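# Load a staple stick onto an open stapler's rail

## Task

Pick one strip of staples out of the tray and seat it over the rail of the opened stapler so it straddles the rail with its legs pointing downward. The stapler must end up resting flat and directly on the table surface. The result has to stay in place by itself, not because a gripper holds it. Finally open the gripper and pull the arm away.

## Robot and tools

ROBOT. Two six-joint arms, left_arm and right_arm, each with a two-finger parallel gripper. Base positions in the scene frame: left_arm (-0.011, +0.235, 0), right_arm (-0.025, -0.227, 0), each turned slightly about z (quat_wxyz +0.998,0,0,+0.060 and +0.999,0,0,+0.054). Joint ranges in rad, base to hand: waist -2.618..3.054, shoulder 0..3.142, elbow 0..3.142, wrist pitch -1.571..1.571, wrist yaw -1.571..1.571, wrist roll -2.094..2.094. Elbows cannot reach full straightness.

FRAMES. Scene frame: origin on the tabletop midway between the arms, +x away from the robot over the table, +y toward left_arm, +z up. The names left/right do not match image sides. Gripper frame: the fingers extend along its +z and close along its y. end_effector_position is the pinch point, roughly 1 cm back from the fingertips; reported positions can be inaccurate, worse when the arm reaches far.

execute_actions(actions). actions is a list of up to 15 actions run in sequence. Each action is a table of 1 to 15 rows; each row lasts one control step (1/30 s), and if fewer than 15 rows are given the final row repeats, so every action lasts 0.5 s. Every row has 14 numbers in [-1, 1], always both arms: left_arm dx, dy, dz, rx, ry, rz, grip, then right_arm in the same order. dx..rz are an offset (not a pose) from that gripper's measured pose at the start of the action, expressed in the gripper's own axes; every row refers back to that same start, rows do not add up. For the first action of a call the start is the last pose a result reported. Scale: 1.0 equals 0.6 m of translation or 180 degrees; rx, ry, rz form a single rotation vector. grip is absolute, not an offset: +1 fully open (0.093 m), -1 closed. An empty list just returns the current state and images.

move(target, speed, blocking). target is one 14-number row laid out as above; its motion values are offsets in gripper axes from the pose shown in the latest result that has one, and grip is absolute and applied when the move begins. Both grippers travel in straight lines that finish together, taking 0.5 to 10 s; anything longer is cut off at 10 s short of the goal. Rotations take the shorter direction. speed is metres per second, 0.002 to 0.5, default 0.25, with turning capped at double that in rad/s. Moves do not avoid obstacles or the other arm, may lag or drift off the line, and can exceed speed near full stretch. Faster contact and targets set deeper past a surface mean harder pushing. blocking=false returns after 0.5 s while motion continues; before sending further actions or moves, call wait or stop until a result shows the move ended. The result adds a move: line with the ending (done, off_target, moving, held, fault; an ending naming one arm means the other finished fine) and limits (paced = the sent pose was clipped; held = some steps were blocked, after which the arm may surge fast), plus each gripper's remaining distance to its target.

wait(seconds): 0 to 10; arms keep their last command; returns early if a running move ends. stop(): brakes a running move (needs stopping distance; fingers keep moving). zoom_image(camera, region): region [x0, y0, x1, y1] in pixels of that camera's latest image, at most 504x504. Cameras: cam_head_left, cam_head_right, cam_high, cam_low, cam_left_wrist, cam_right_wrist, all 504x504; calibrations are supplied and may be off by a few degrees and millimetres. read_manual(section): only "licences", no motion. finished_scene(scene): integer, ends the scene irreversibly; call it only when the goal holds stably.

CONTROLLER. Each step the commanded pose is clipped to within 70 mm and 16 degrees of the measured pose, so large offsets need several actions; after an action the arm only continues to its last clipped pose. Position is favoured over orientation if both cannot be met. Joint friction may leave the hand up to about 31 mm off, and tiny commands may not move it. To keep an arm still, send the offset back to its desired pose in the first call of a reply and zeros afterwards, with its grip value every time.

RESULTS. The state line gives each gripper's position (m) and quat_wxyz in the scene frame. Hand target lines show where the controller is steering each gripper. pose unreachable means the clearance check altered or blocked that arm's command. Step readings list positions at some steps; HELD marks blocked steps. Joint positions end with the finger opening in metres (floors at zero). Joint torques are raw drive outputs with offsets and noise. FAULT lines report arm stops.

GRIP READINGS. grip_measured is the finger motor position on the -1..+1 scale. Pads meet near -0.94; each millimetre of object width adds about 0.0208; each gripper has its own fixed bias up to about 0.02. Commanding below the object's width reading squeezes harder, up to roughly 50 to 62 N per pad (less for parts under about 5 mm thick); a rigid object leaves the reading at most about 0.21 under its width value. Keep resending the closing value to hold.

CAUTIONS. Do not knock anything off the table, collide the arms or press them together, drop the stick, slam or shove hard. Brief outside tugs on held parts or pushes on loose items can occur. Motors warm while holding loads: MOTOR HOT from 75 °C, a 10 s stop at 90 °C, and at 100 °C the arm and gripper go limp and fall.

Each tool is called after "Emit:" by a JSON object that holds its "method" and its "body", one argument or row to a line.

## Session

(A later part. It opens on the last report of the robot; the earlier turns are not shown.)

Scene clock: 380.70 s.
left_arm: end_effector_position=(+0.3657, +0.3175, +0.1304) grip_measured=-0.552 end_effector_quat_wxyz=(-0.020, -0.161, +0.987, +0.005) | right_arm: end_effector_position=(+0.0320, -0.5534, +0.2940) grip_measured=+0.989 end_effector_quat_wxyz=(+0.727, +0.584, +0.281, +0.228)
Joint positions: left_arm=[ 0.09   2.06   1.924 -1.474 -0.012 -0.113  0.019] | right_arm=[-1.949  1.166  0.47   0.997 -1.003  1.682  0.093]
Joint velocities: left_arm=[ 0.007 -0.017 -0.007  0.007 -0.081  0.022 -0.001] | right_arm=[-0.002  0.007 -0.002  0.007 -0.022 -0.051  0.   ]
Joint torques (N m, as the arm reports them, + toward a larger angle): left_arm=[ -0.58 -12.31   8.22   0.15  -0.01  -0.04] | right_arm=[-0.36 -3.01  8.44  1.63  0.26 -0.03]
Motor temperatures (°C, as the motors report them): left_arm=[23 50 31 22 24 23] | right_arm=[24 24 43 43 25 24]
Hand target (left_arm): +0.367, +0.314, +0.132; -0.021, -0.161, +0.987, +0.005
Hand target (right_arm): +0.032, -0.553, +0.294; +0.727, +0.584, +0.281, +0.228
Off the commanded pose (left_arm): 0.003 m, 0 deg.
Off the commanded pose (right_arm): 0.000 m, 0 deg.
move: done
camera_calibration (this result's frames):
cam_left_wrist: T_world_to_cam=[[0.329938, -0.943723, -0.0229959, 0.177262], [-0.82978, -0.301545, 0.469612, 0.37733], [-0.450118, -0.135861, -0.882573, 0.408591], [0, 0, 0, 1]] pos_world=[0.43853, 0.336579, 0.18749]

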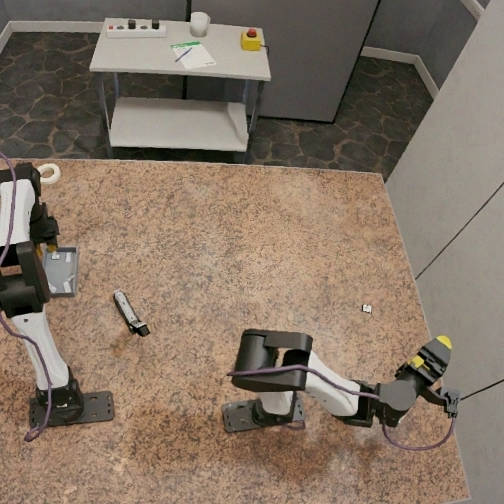

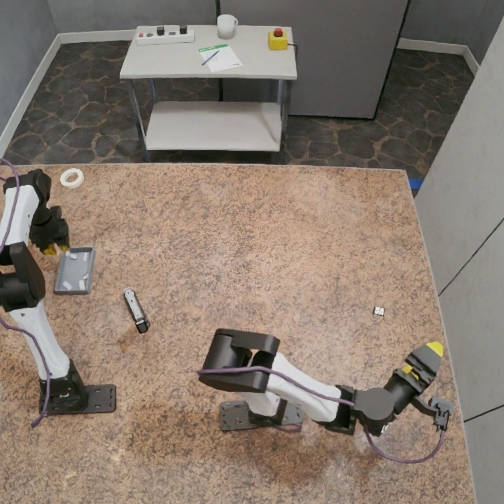

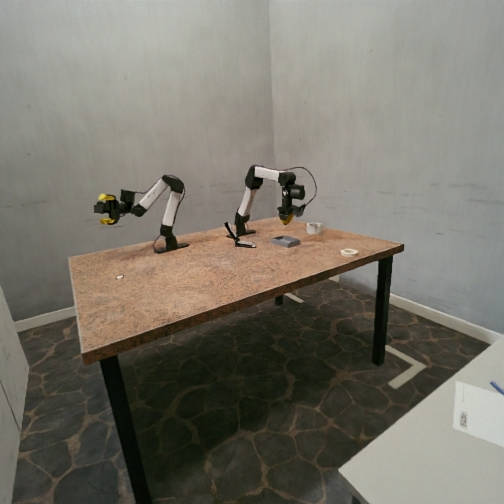

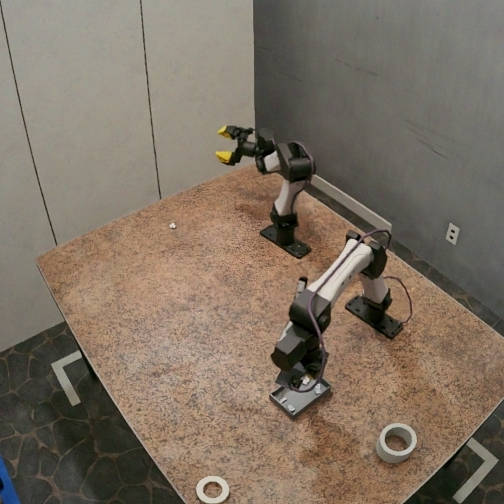

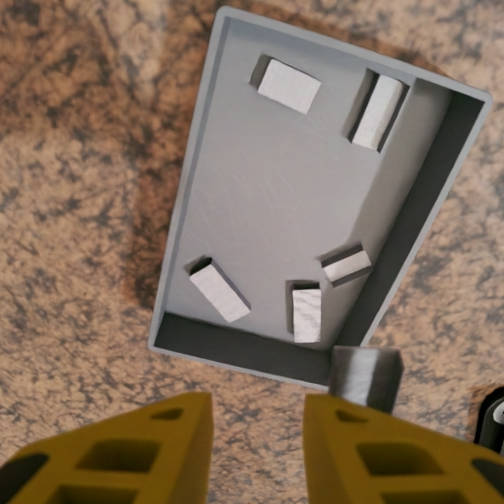

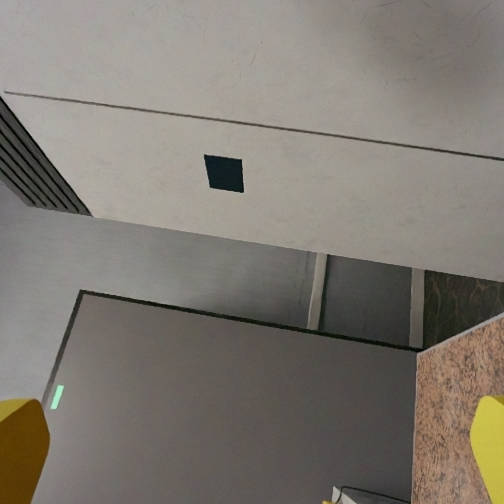

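Emit:
{"method": "move", "body": {
  "target": [-0.012,0,0.15,0,0,0,-0.55,0,0,0,0,0,0,1],
  "speed": 0.08
}}

Emit:
{"method": "execute_actions", "body": {
  "actions": [
    [[0,0,0,0,0,0,0.1,0,0,0,0,0,0,1]],
    [[0,0,0,0,0,0,0.1,0,0,0,0,0,0,1]]
  ]
}}

Scene clock: 407.53 s.
left_arm: end_effector_position=(+0.3699, +0.3183, +0.0447) grip_measured=-0.552 end_effector_quat_wxyz=(-0.018, -0.161, +0.987, +0.005) | right_arm: end_effector_position=(+0.0320, -0.5534, +0.2940) grip_measured=+0.989 end_effector_quat_wxyz=(+0.727, +0.584, +0.281, +0.228)
Joint positions: left_arm=[ 0.09   2.094  1.634 -1.145 -0.012 -0.113  0.019] | right_arm=[-1.949  1.166  0.47   0.997 -1.003  1.682  0.093]
Joint velocities: left_arm=[-0.007 -0.002  0.007 -0.022  0.007 -0.037 -0.   ] | right_arm=[-0.007  0.002 -0.027 -0.051 -0.051 -0.007  0.002]
Joint torques (N m, as the arm reports them, + toward a larger angle): left_arm=[  0.61 -12.41   5.9    0.31  -0.02   0.07] | right_arm=[-0.33 -3.09  8.36  1.64  0.27 -0.04]
Motor temperatures (°C, as the motors report them): left_arm=[23 50 33 22 24 23] | right_arm=[24 24 43 43 25 24]
Hand target (left_arm): +0.368, +0.320, +0.040; -0.020, -0.161, +0.987, +0.005
Hand target (right_arm): +0.032, -0.553, +0.294; +0.727, +0.584, +0.281, +0.228
Off the commanded pose (left_arm): 0.005 m, 0 deg.
Off the commanded pose (right_arm): 0.000 m, 0 deg.
move: done
camera_calibration (this result's frames):
cam_left_wrist: T_world_to_cam=[[0.330039, -0.943701, -0.0224171, 0.17469], [-0.831874, -0.30199, 0.465604, 0.422337], [-0.446161, -0.13502, -0.884709, 0.333303], [0, 0, 0, 1]] pos_world=[0.442384, 0.337399, 0.10215]

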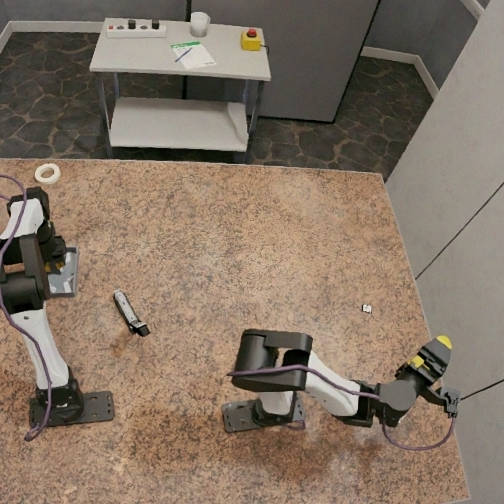

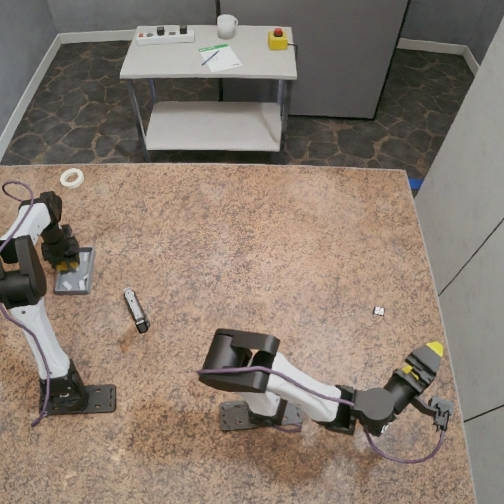

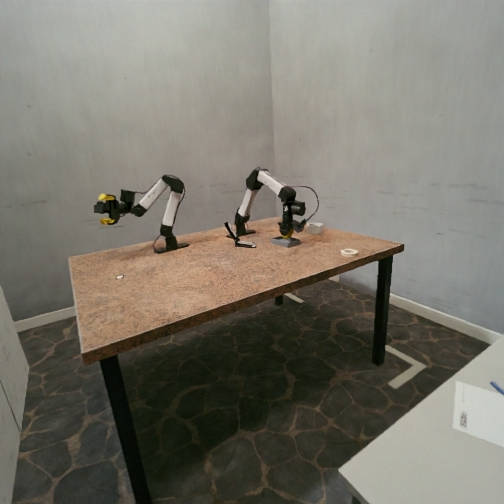

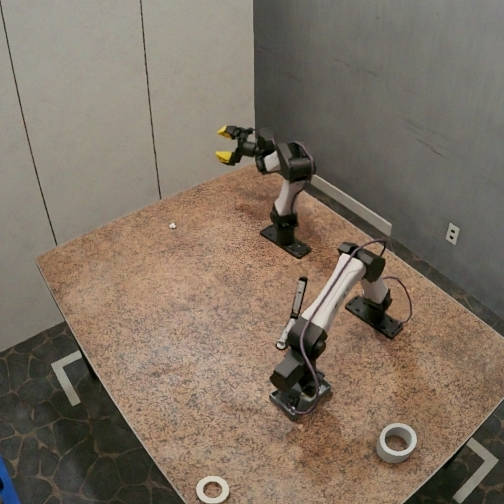

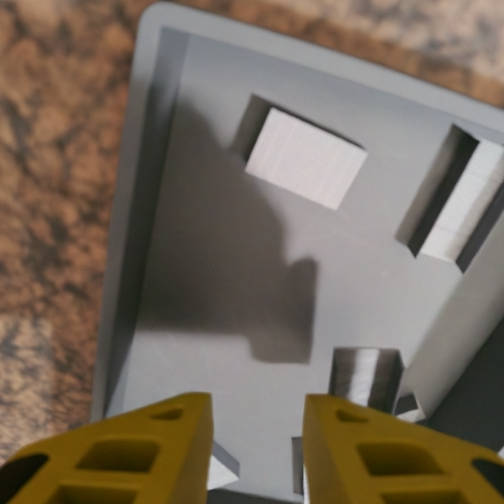

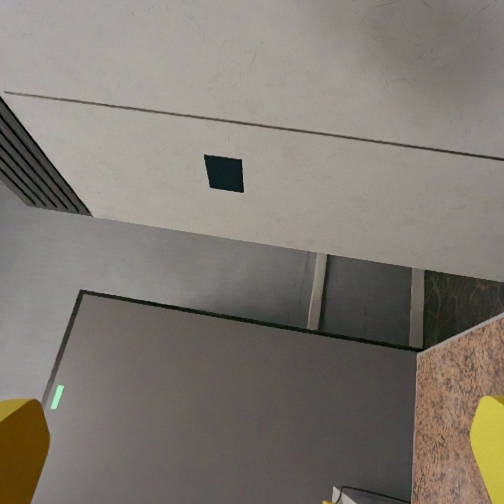

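Scene clock: 408.53 s.
left_arm: end_effector_position=(+0.3699, +0.3183, +0.0447) grip_measured=+0.098 end_effector_quat_wxyz=(-0.018, -0.161, +0.987, +0.005) | right_arm: end_effector_position=(+0.0320, -0.5534, +0.2940) grip_measured=+0.989 end_effector_quat_wxyz=(+0.727, +0.584, +0.281, +0.228)
Joint positions: left_arm=[ 0.09   2.094  1.634 -1.145 -0.012 -0.113  0.05 ] | right_arm=[-1.949  1.166  0.47   0.997 -1.003  1.682  0.093]
Joint velocities: left_arm=[-0.017 -0.037 -0.002 -0.051 -0.007 -0.022 -0.   ] | right_arm=[ 0.017  0.002 -0.007  0.022  0.066 -0.022 -0.   ]
Joint torques (N m, as the arm reports them, + toward a larger angle): left_arm=[  0.09 -12.92   7.07   0.23  -0.02   0.04] | right_arm=[-0.39 -3.06  8.38  1.65  0.24 -0.03]
Motor temperatures (°C, as the motors report them): left_arm=[23 50 33 22 24 23] | right_arm=[24 24 43 43 25 24]
Hand target (left_arm): +0.370, +0.318, +0.045; -0.018, -0.161, +0.987, +0.005
Hand target (right_arm): +0.032, -0.553, +0.294; +0.727, +0.584, +0.281, +0.228
Off the commanded pose (left_arm): 0.000 m, 0 deg.
Off the commanded pose (right_arm): 0.000 m, 0 deg.
Step readings (end_effector_position; steps 1 to 15: 1st action; 16 to 30: 2nd action):
0: left_arm (+0.3699, +0.3183, +0.0447) | right_arm (+0.0320, -0.5534, +0.2940)
1: left_arm (+0.3699, +0.3183, +0.0447) | right_arm (+0.0320, -0.5534, +0.2940)
2: left_arm (+0.3699, +0.3183, +0.0447) | right_arm (+0.0320, -0.5534, +0.2940)
4: left_arm (+0.3699, +0.3183, +0.0447) | right_arm (+0.0320, -0.5534, +0.2940)
8: left_arm (+0.3699, +0.3183, +0.0447) | right_arm (+0.0320, -0.5534, +0.2940)
15: left_arm (+0.3699, +0.3183, +0.0447) | right_arm (+0.0320, -0.5534, +0.2940)
16: left_arm (+0.3699, +0.3183, +0.0447) | right_arm (+0.0320, -0.5534, +0.2940)
17: left_arm (+0.3699, +0.3183, +0.0447) | right_arm (+0.0320, -0.5534, +0.2940)
19: left_arm (+0.3699, +0.3183, +0.0447) | right_arm (+0.0320, -0.5534, +0.2940)
23: left_arm (+0.3699, +0.3183, +0.0447) | right_arm (+0.0320, -0.5534, +0.2940)
30: end_effector_position above
camera_calibration (this result's frames):
cam_left_wrist: T_world_to_cam=[[0.330039, -0.943701, -0.0224171, 0.17469], [-0.831874, -0.30199, 0.465604, 0.422337], [-0.446161, -0.13502, -0.884709, 0.333303], [0, 0, 0, 1]] pos_world=[0.442384, 0.337399, 0.10215]

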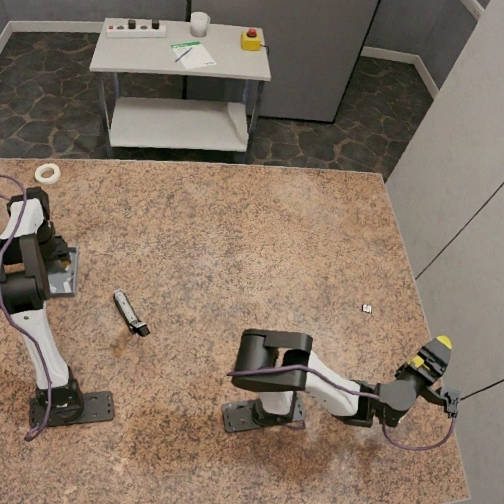

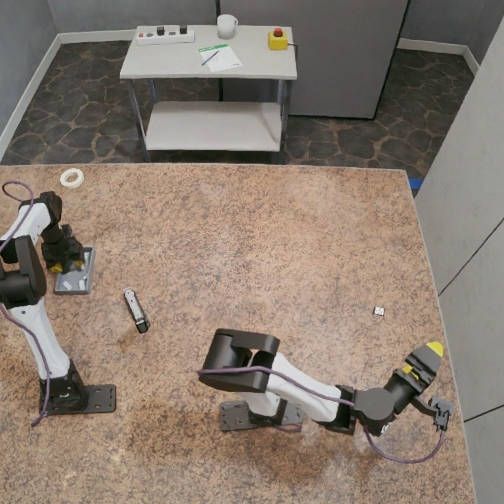

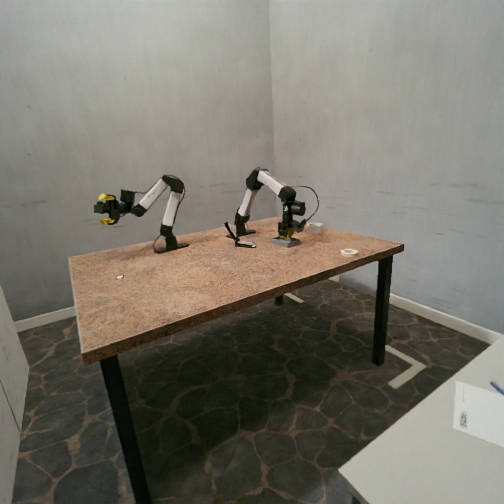

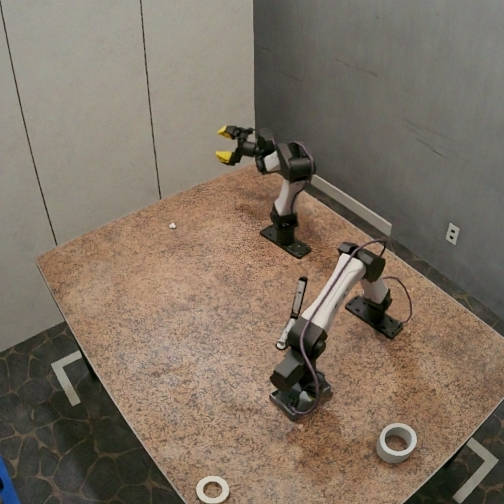

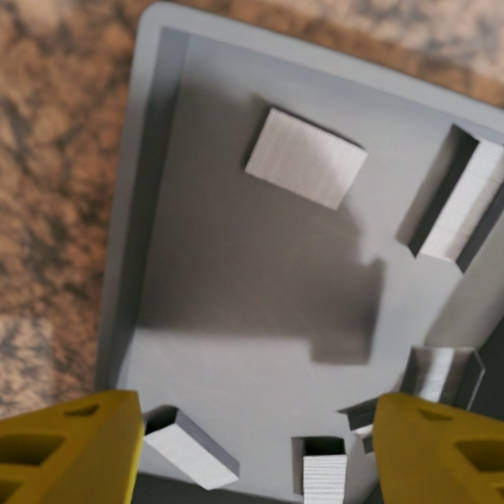

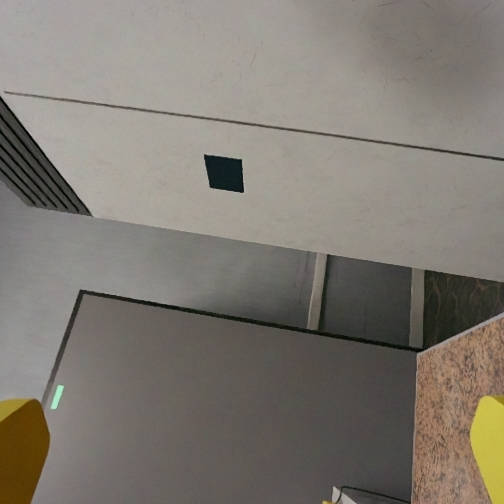

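Emit:
{"method": "execute_actions", "body": {
  "actions": [
    [[0,0,0,0,0,0,-1,0,0,0,0,0,0,1]],
    [[0,0,0,0,0,0,-1,0,0,0,0,0,0,1]],
    [[0,0,0,0,0,0,-0.3,0,0,0,0,0,0,1]],
    [[0,0,0,0,0,0,-0.3,0,0,0,0,0,0,1]]
  ]
}}

Scene clock: 420.20 s.
left_arm: end_effector_position=(+0.3699, +0.3183, +0.0447) grip_measured=-0.302 end_effector_quat_wxyz=(-0.018, -0.161, +0.987, +0.005) | right_arm: end_effector_position=(+0.0320, -0.5534, +0.2940) grip_measured=+0.989 end_effector_quat_wxyz=(+0.727, +0.584, +0.281, +0.228)
Joint positions: left_arm=[ 0.09   2.094  1.634 -1.145 -0.012 -0.113  0.031] | right_arm=[-1.949  1.166  0.47   0.997 -1.003  1.682  0.093]
Joint velocities: left_arm=[ 0.002 -0.002 -0.002 -0.007  0.022 -0.022 -0.   ] | right_arm=[-0.022 -0.002  0.007 -0.007 -0.066 -0.037 -0.   ]
Joint torques (N m, as the arm reports them, + toward a larger angle): left_arm=[  0.19 -12.86   7.07   0.26  -0.02   0.04] | right_arm=[-0.28 -2.94  8.36  1.64  0.26 -0.04]
Motor temperatures (°C, as the motors report them): left_arm=[23 50 33 22 24 23] | right_arm=[24 24 43 44 25 24]
Hand target (left_arm): +0.370, +0.318, +0.045; -0.018, -0.161, +0.987, +0.005
Hand target (right_arm): +0.032, -0.553, +0.294; +0.727, +0.584, +0.281, +0.228
Off the commanded pose (left_arm): 0.000 m, 0 deg.
Off the commanded pose (right_arm): 0.000 m, 0 deg.
Step readings (end_effector_position; steps 1 to 15: 1st action; 16 to 30: 2nd action; 31 to 45: 3rd action; 46 to 60: 4th action):
0: left_arm (+0.3699, +0.3183, +0.0447) | right_arm (+0.0320, -0.5534, +0.2940)
1: left_arm (+0.3699, +0.3183, +0.0447) | right_arm (+0.0320, -0.5534, +0.2940)
2: left_arm (+0.3699, +0.3183, +0.0447) | right_arm (+0.0320, -0.5534, +0.2940)
4: left_arm (+0.3699, +0.3183, +0.0447) | right_arm (+0.0320, -0.5534, +0.2940)
8: left_arm (+0.3699, +0.3183, +0.0447) | right_arm (+0.0320, -0.5534, +0.2940)
15: left_arm (+0.3699, +0.3183, +0.0447) | right_arm (+0.0320, -0.5534, +0.2940)
16: left_arm (+0.3699, +0.3183, +0.0447) | right_arm (+0.0320, -0.5534, +0.2940)
17: left_arm (+0.3699, +0.3183, +0.0447) | right_arm (+0.0320, -0.5534, +0.2940)
19: left_arm (+0.3699, +0.3183, +0.0447) | right_arm (+0.0320, -0.5534, +0.2940)
23: left_arm (+0.3699, +0.3183, +0.0447) | right_arm (+0.0320, -0.5534, +0.2940)
30: left_arm (+0.3699, +0.3183, +0.0447) | right_arm (+0.0320, -0.5534, +0.2940)
31: left_arm (+0.3699, +0.3183, +0.0447) | right_arm (+0.0320, -0.5534, +0.2940)
32: left_arm (+0.3699, +0.3183, +0.0447) | right_arm (+0.0320, -0.5534, +0.2940)
34: left_arm (+0.3699, +0.3183, +0.0447) | right_arm (+0.0320, -0.5534, +0.2940)
38: left_arm (+0.3699, +0.3183, +0.0447) | right_arm (+0.0320, -0.5534, +0.2940)
45: left_arm (+0.3699, +0.3183, +0.0447) | right_arm (+0.0320, -0.5534, +0.2940)
46: left_arm (+0.3699, +0.3183, +0.0447) | right_arm (+0.0320, -0.5534, +0.2940)
47: left_arm (+0.3699, +0.3183, +0.0447) | right_arm (+0.0320, -0.5534, +0.2940)
49: left_arm (+0.3699, +0.3183, +0.0447) | right_arm (+0.0320, -0.5534, +0.2940)
53: left_arm (+0.3699, +0.3183, +0.0447) | right_arm (+0.0320, -0.5534, +0.2940)
60: end_effector_position above
camera_calibration (this result's frames):
cam_left_wrist: T_world_to_cam=[[0.330039, -0.943701, -0.0224171, 0.17469], [-0.831874, -0.30199, 0.465604, 0.422337], [-0.446161, -0.13502, -0.884709, 0.333303], [0, 0, 0, 1]] pos_world=[0.442384, 0.337399, 0.10215]

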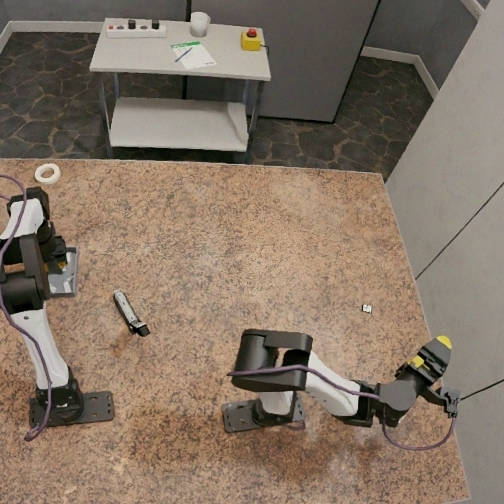

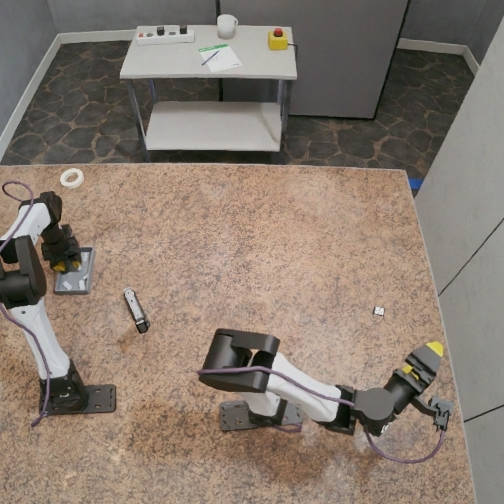

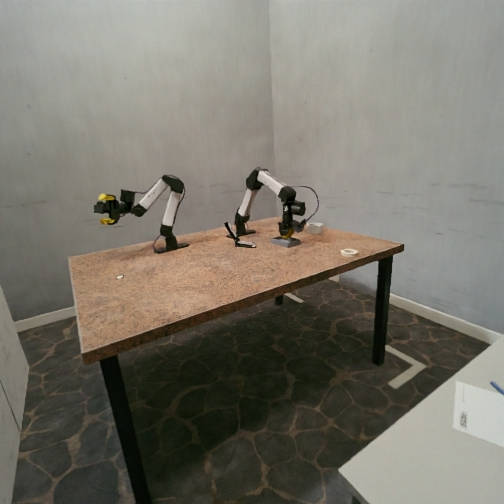

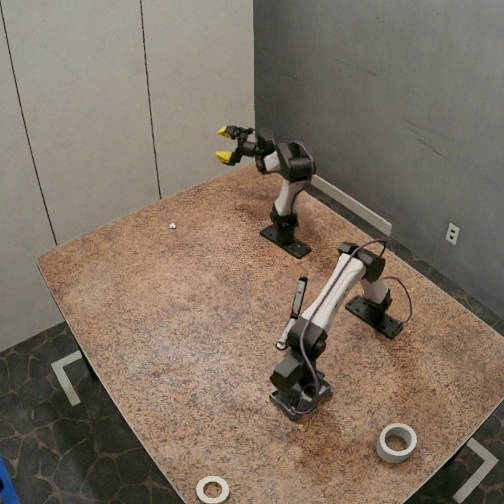

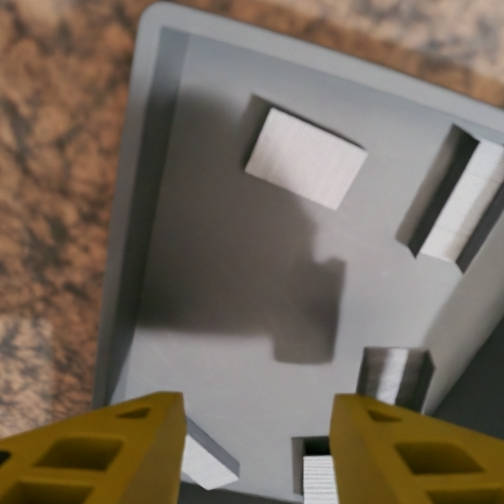

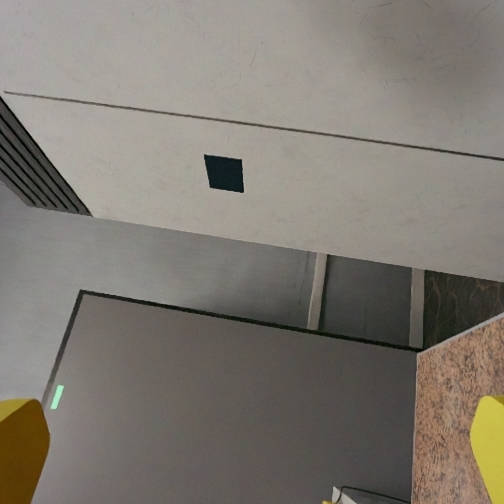

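Emit:
{"method": "execute_actions", "body": {
  "actions": [
    [[-0.015,0.02,0,0,0,0,-0.3,0,0,0,0,0,0,1]],
    [[0,0,0.04,0,0,0,-0.3,0,0,0,0,0,0,1]],
    [[0,0,0.02,0,0,-0.08,-0.3,0,0,0,0,0,0,1]],
    [[0,0,-0.05,0,0,0,-0.3,0,0,0,0,0,0,1]]
  ]
}}

Scene clock: 439.87 s.
left_arm: end_effector_position=(+0.3775, +0.3287, +0.0648) grip_measured=-0.302 end_effector_quat_wxyz=(-0.002, -0.275, +0.961, +0.002) | right_arm: end_effector_position=(+0.0320, -0.5534, +0.2940) grip_measured=+0.989 end_effector_quat_wxyz=(+0.727, +0.584, +0.281, +0.228)
Joint positions: left_arm=[ 0.115  2.089  1.707 -1.193 -0.004 -0.324  0.031] | right_arm=[-1.949  1.166  0.47   0.997 -1.003  1.682  0.093]
Joint velocities: left_arm=[-0.002 -0.002  0.002 -0.051 -0.022 -0.022  0.001] | right_arm=[ 0.007 -0.012  0.007  0.037  0.022  0.051  0.   ]
Joint torques (N m, as the arm reports them, + toward a larger angle): left_arm=[  0.04 -13.55   8.42   0.24  -0.03   0.04] | right_arm=[-0.37 -3.02  8.41  1.64  0.26 -0.03]
Motor temperatures (°C, as the motors report them): left_arm=[23 51 33 22 24 23] | right_arm=[24 24 44 44 25 24]
Hand target (left_arm): +0.378, +0.329, +0.070; +0.001, -0.275, +0.961, +0.003
Hand target (right_arm): +0.032, -0.553, +0.294; +0.727, +0.584, +0.281, +0.228
Off the commanded pose (left_arm): 0.006 m, 0 deg.
Off the commanded pose (right_arm): 0.000 m, 0 deg.
Step readings (end_effector_position; steps 1 to 15: 1st action; 16 to 30: 2nd action; 31 to 45: 3rd action; 46 to 60: 4th action):
0: left_arm (+0.3699, +0.3183, +0.0447) | right_arm (+0.0320, -0.5534, +0.2940)
1: left_arm (+0.3701, +0.3190, +0.0449) | right_arm (+0.0320, -0.5534, +0.2940)
2: left_arm (+0.3711, +0.3206, +0.0450) | right_arm (+0.0320, -0.5534, +0.2940)
4: left_arm (+0.3728, +0.3250, +0.0445) | right_arm (+0.0320, -0.5534, +0.2940)
8: left_arm (+0.3727, +0.3288, +0.0436) | right_arm (+0.0320, -0.5534, +0.2940)
15: left_arm (+0.3728, +0.3288, +0.0436) | right_arm (+0.0320, -0.5534, +0.2940)
16: left_arm (+0.3730, +0.3289, +0.0413) | right_arm (+0.0320, -0.5534, +0.2940)
17: left_arm (+0.3731, +0.3289, +0.0395) | right_arm (+0.0320, -0.5534, +0.2940)
19: left_arm (+0.3732, +0.3287, +0.0398) | right_arm (+0.0320, -0.5534, +0.2940)
23: left_arm (+0.3733, +0.3287, +0.0398) | right_arm (+0.0320, -0.5534, +0.2940)
30: left_arm (+0.3733, +0.3287, +0.0398) | right_arm (+0.0320, -0.5534, +0.2940)
31: left_arm (+0.3738, +0.3285, +0.0402) | right_arm (+0.0320, -0.5534, +0.2940)
32: left_arm (+0.3747, +0.3284, +0.0403) | right_arm (+0.0320, -0.5534, +0.2940)
34: left_arm (+0.3761, +0.3286, +0.0403) | right_arm (+0.0320, -0.5534, +0.2940)
38: left_arm (+0.3775, +0.3289, +0.0403) | right_arm (+0.0320, -0.5534, +0.2940)
45: left_arm (+0.3783, +0.3290, +0.0403) | right_arm (+0.0320, -0.5534, +0.2940)
46: left_arm (+0.3784, +0.3289, +0.0438) | right_arm (+0.0320, -0.5534, +0.2940)
47: left_arm (+0.3781, +0.3288, +0.0472) | right_arm (+0.0320, -0.5534, +0.2940)
49: left_arm (+0.3808, +0.3295, +0.0564) | right_arm (+0.0320, -0.5534, +0.2940)
53: left_arm (+0.3822, +0.3298, +0.0649) | right_arm (+0.0320, -0.5534, +0.2940)
60: end_effector_position above
camera_calibration (this result's frames):
cam_left_wrist: T_world_to_cam=[[0.54134, -0.840718, -0.0119836, 0.0680936], [-0.752919, -0.491051, 0.438158, 0.456567], [-0.374252, -0.22817, -0.898818, 0.360258], [0, 0, 0, 1]] pos_world=[0.441723, 0.363645, 0.124574]

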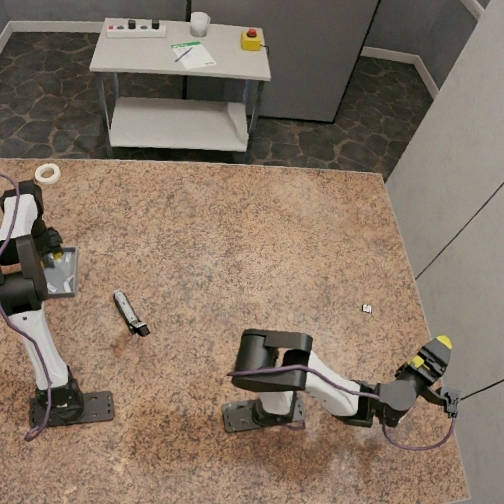

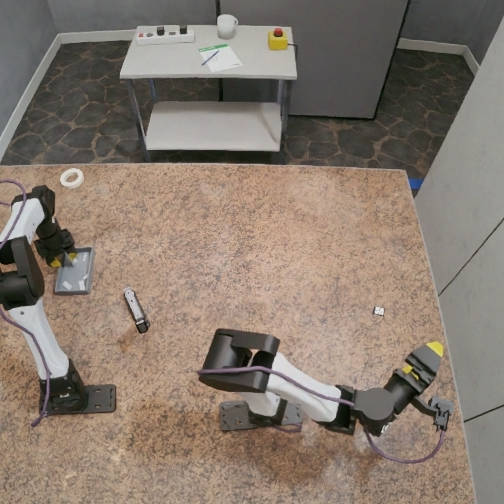

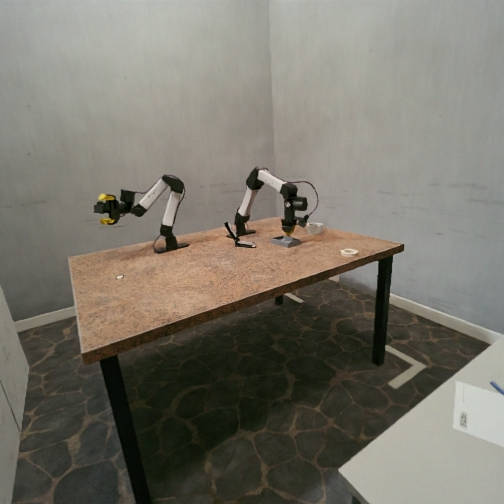

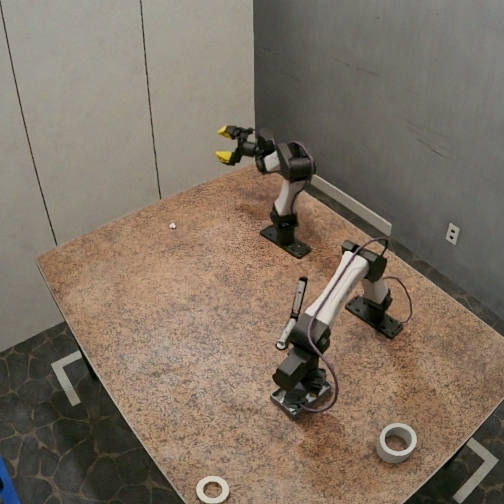

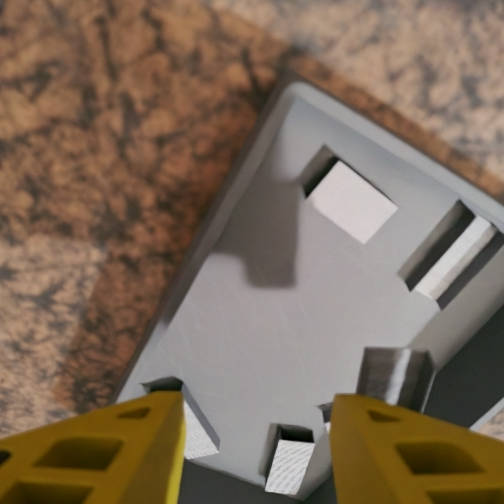

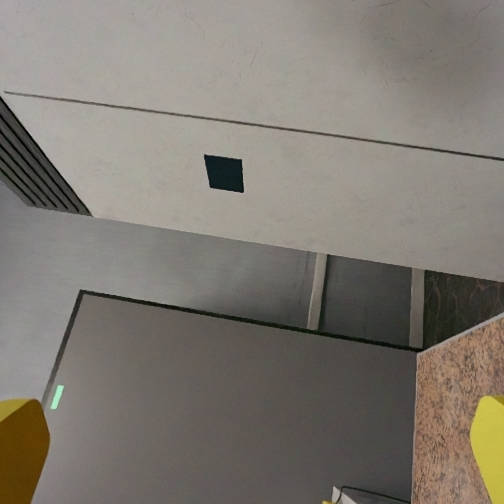

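Emit:
{"method": "move", "body": {
  "target": [0.04,-0.2,0,0,0,0,-0.3,0,0,0,0,0,0,1],
  "speed": 0.12
}}

Emit:
{"method": "execute_actions", "body": {
  "actions": [
    [[0,0,0.04,0,0,0,-0.3,0,0,0,0,0,0,1]],
    [[0,0,0.04,0,0,0,-0.3,0,0,0,0,0,0,1]],
    [[0,0,0.025,0,0,0,-0.3,0,0,0,0,0,0,1]],
    [[0,0,0.005,0,0,0.1,-0.3,0,0,0,0,0,0,1]],
    [[0,0,-0.06,0,0,0,-0.3,0,0,0,0,0,0,1]]
  ]
}}

Scene clock: 459.40 s.
left_arm: end_effector_position=(+0.4178, +0.2151, +0.0627) grip_measured=-0.302 end_effector_quat_wxyz=(-0.002, -0.271, +0.962, +0.000) | right_arm: end_effector_position=(+0.0320, -0.5534, +0.2940) grip_measured=+0.989 end_effector_quat_wxyz=(+0.727, +0.584, +0.281, +0.228)
Joint positions: left_arm=[-0.166  2.215  1.898 -1.258  0.    -0.597  0.031] | right_arm=[-1.949  1.166  0.47   0.997 -1.003  1.682  0.093]
Joint velocities: left_arm=[-0.007  0.007  0.002 -0.022 -0.007 -0.022  0.001] | right_arm=[ 0.002 -0.007  0.012 -0.081  0.007 -0.051 -0.001]
Joint torques (N m, as the arm reports them, + toward a larger angle): left_arm=[ -0.08 -13.29   8.9    0.23  -0.02  -0.05] | right_arm=[-0.3  -2.95  8.35  1.62  0.26 -0.08]
Motor temperatures (°C, as the motors report them): left_arm=[23 52 34 22 24 23] | right_arm=[24 24 44 44 25 24]
Hand target (left_arm): +0.419, +0.213, +0.064; -0.003, -0.275, +0.961, -0.001
Hand target (right_arm): +0.032, -0.553, +0.294; +0.727, +0.584, +0.281, +0.228
Off the commanded pose (left_arm): 0.003 m, 1 deg.
Off the commanded pose (right_arm): 0.000 m, 0 deg.
move: done
camera_calibration (this result's frames):
cam_left_wrist: T_world_to_cam=[[0.534613, -0.845055, -0.00841809, -0.0457501], [-0.757205, -0.483412, 0.439264, 0.4321], [-0.375272, -0.228462, -0.898318, 0.347994], [0, 0, 0, 1]] pos_world=[0.48224, 0.249724, 0.122418]

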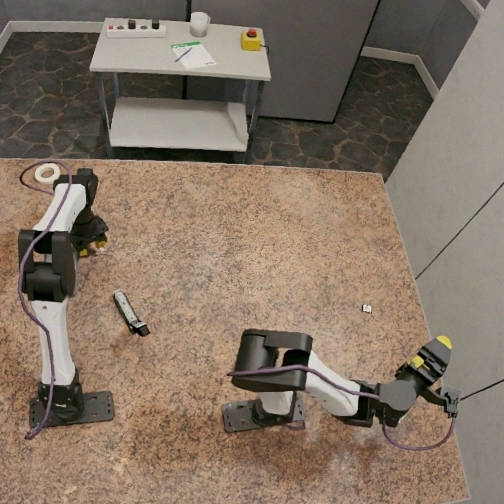

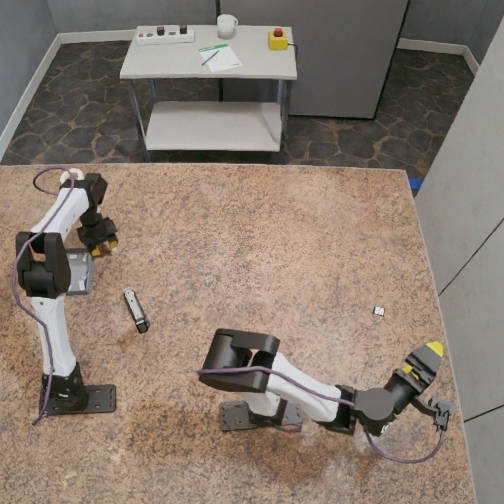

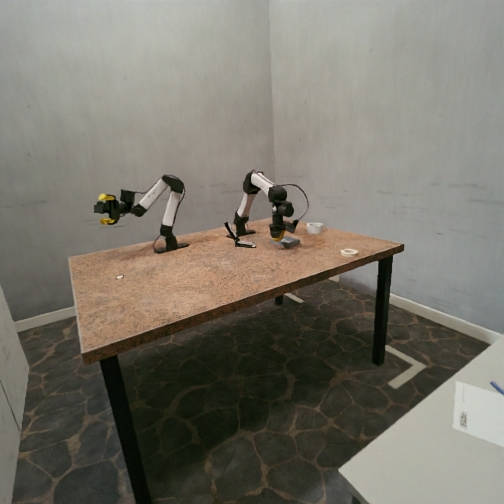

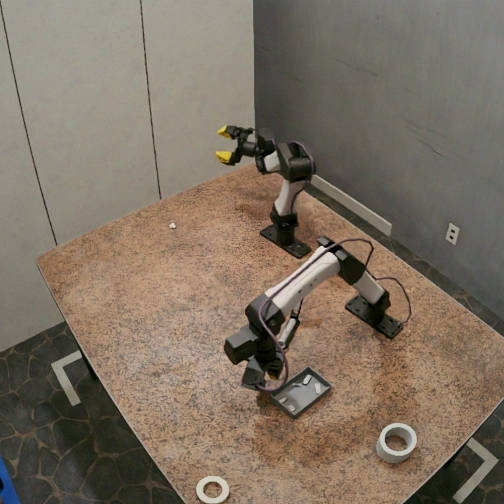

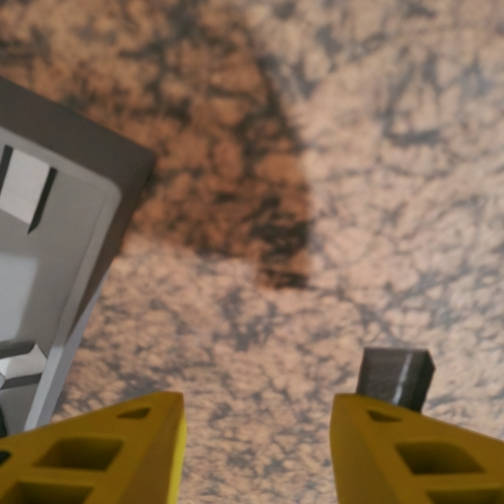

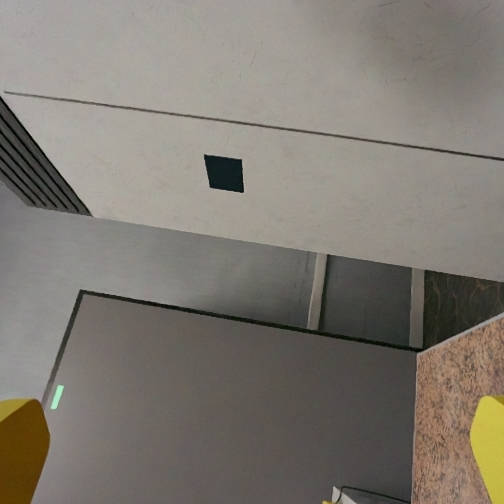

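Scene clock: 461.90 s.
left_arm: end_effector_position=(+0.4174, +0.2146, +0.0524) grip_measured=-0.302 end_effector_quat_wxyz=(-0.002, -0.129, +0.992, -0.001) | right_arm: end_effector_position=(+0.0320, -0.5534, +0.2940) grip_measured=+0.989 end_effector_quat_wxyz=(+0.727, +0.584, +0.281, +0.228)
Joint positions: left_arm=[-0.166  2.218  1.861 -1.218  0.003 -0.306  0.031] | right_arm=[-1.949  1.166  0.47   0.997 -1.003  1.682  0.093]
Joint velocities: left_arm=[ 0.012 -0.007  0.002 -0.051 -0.007 -0.066 -0.001] | right_arm=[-0.012 -0.007 -0.002 -0.007  0.022  0.007  0.001]
Joint torques (N m, as the arm reports them, + toward a larger angle): left_arm=[  0.22 -14.49   8.34   0.25  -0.02   0.06] | right_arm=[-0.42 -3.04  8.43  1.58  0.24 -0.03]
Motor temperatures (°C, as the motors report them): left_arm=[23 52 34 22 24 23] | right_arm=[24 24 44 44 25 24]
Hand target (left_arm): +0.418, +0.215, +0.057; -0.001, -0.129, +0.992, -0.001
Hand target (right_arm): +0.032, -0.553, +0.294; +0.727, +0.584, +0.281, +0.228
Off the commanded pose (left_arm): 0.004 m, 0 deg.
Off the commanded pose (right_arm): 0.000 m, 0 deg.
Step readings (end_effector_position; steps 1 to 15: 1st action; 16 to 30: 2nd action; 31 to 45: 3rd action; 46 to 60: 4th action; 61 to 75: 5th action):
0: left_arm (+0.4178, +0.2151, +0.0627) | right_arm (+0.0320, -0.5534, +0.2940)
1: left_arm (+0.4180, +0.2150, +0.0604) | right_arm (+0.0320, -0.5534, +0.2940)
2: left_arm (+0.4178, +0.2151, +0.0572) | right_arm (+0.0320, -0.5534, +0.2940)
4: left_arm (+0.4146, +0.2152, +0.0489) | right_arm (+0.0320, -0.5534, +0.2940)
8: left_arm (+0.4133, +0.2153, +0.0410) | right_arm (+0.0320, -0.5534, +0.2940)
15: left_arm (+0.4170, +0.2151, +0.0409) | right_arm (+0.0320, -0.5534, +0.2940)
16: left_arm (+0.4173, +0.2151, +0.0386) | right_arm (+0.0320, -0.5534, +0.2940)
17: left_arm (+0.4175, +0.2151, +0.0358) | right_arm (+0.0320, -0.5534, +0.2940)
19: left_arm (+0.4147, +0.2152, +0.0278) | right_arm (+0.0320, -0.5534, +0.2940)
23: left_arm (+0.4140, +0.2150, +0.0215) | right_arm (+0.0320, -0.5534, +0.2940)
30: left_arm (+0.4160, +0.2149, +0.0215) | right_arm (+0.0320, -0.5534, +0.2940)
31: left_arm (+0.4160, +0.2149, +0.0207) | right_arm (+0.0320, -0.5534, +0.2940)
32: left_arm (+0.4160, +0.2148, +0.0205) | right_arm (+0.0320, -0.5534, +0.2940)
34: left_arm (+0.4160, +0.2148, +0.0205) | right_arm (+0.0320, -0.5534, +0.2940)
38: left_arm (+0.4160, +0.2148, +0.0205) | right_arm (+0.0320, -0.5534, +0.2940)
45: left_arm (+0.4160, +0.2148, +0.0205) | right_arm (+0.0320, -0.5534, +0.2940)
46: left_arm (+0.4163, +0.2149, +0.0208) | right_arm (+0.0320, -0.5534, +0.2940)
47: left_arm (+0.4166, +0.2149, +0.0208) | right_arm (+0.0320, -0.5534, +0.2940)
49: left_arm (+0.4171, +0.2148, +0.0208) | right_arm (+0.0320, -0.5534, +0.2940)
53: left_arm (+0.4175, +0.2147, +0.0208) | right_arm (+0.0320, -0.5534, +0.2940)
60: left_arm (+0.4175, +0.2146, +0.0208) | right_arm (+0.0320, -0.5534, +0.2940)
61: left_arm (+0.4173, +0.2146, +0.0242) | right_arm (+0.0320, -0.5534, +0.2940)
62: left_arm (+0.4166, +0.2147, +0.0279) | right_arm (+0.0320, -0.5534, +0.2940)
64: left_arm (+0.4196, +0.2145, +0.0391) | right_arm (+0.0320, -0.5534, +0.2940)
68: left_arm (+0.4228, +0.2144, +0.0521) | right_arm (+0.0320, -0.5534, +0.2940)
75: end_effector_position above
camera_calibration (this result's frames):
cam_left_wrist: T_world_to_cam=[[0.269999, -0.96285, -0.00457597, 0.0895144], [-0.864049, -0.244385, 0.440108, 0.429456], [-0.424877, -0.114875, -0.897933, 0.334751], [0, 0, 0, 1]] pos_world=[0.48913, 0.229596, 0.111986]

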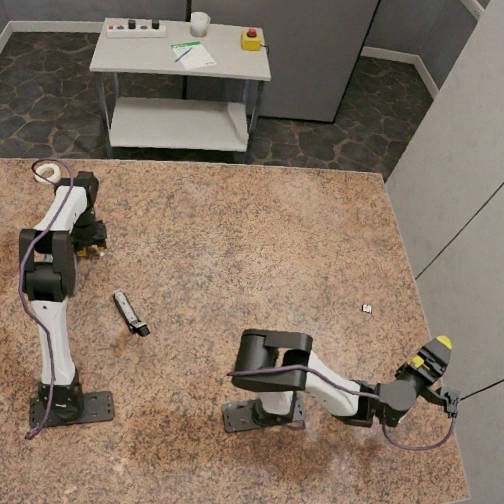

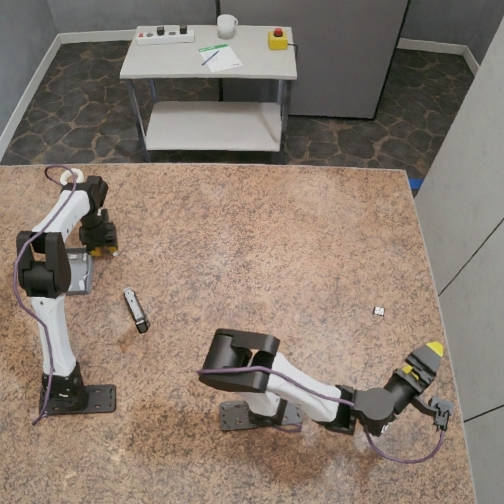

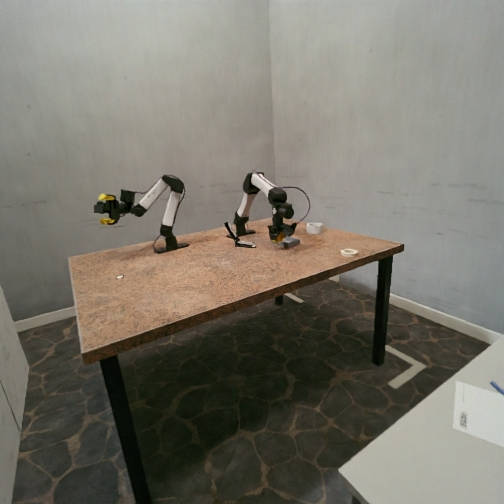

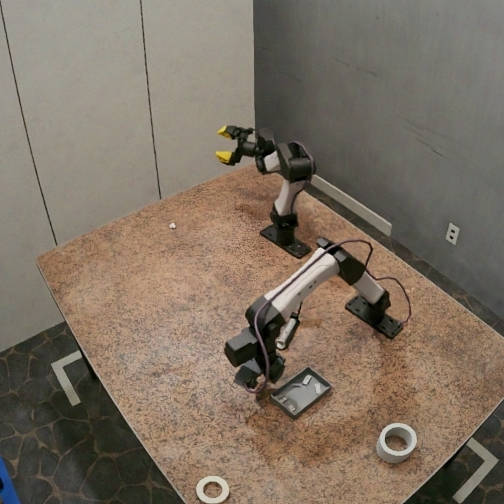

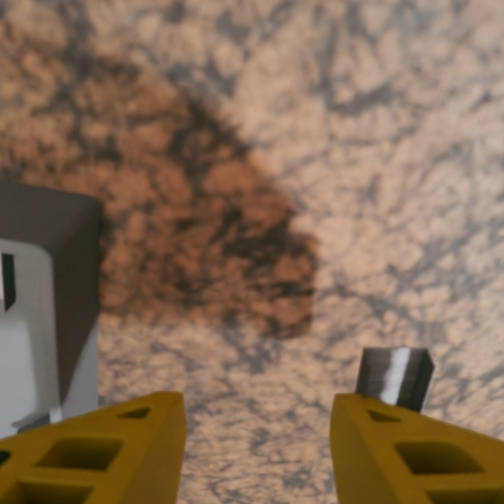

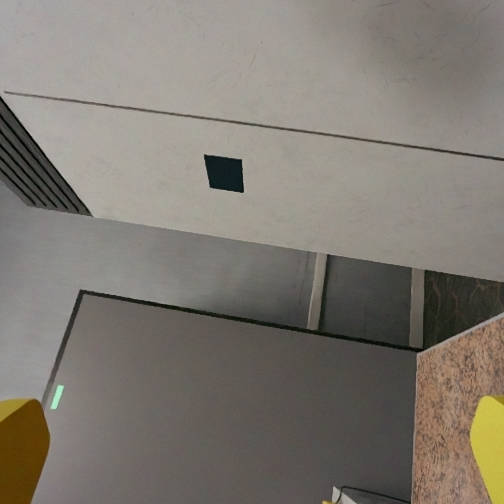

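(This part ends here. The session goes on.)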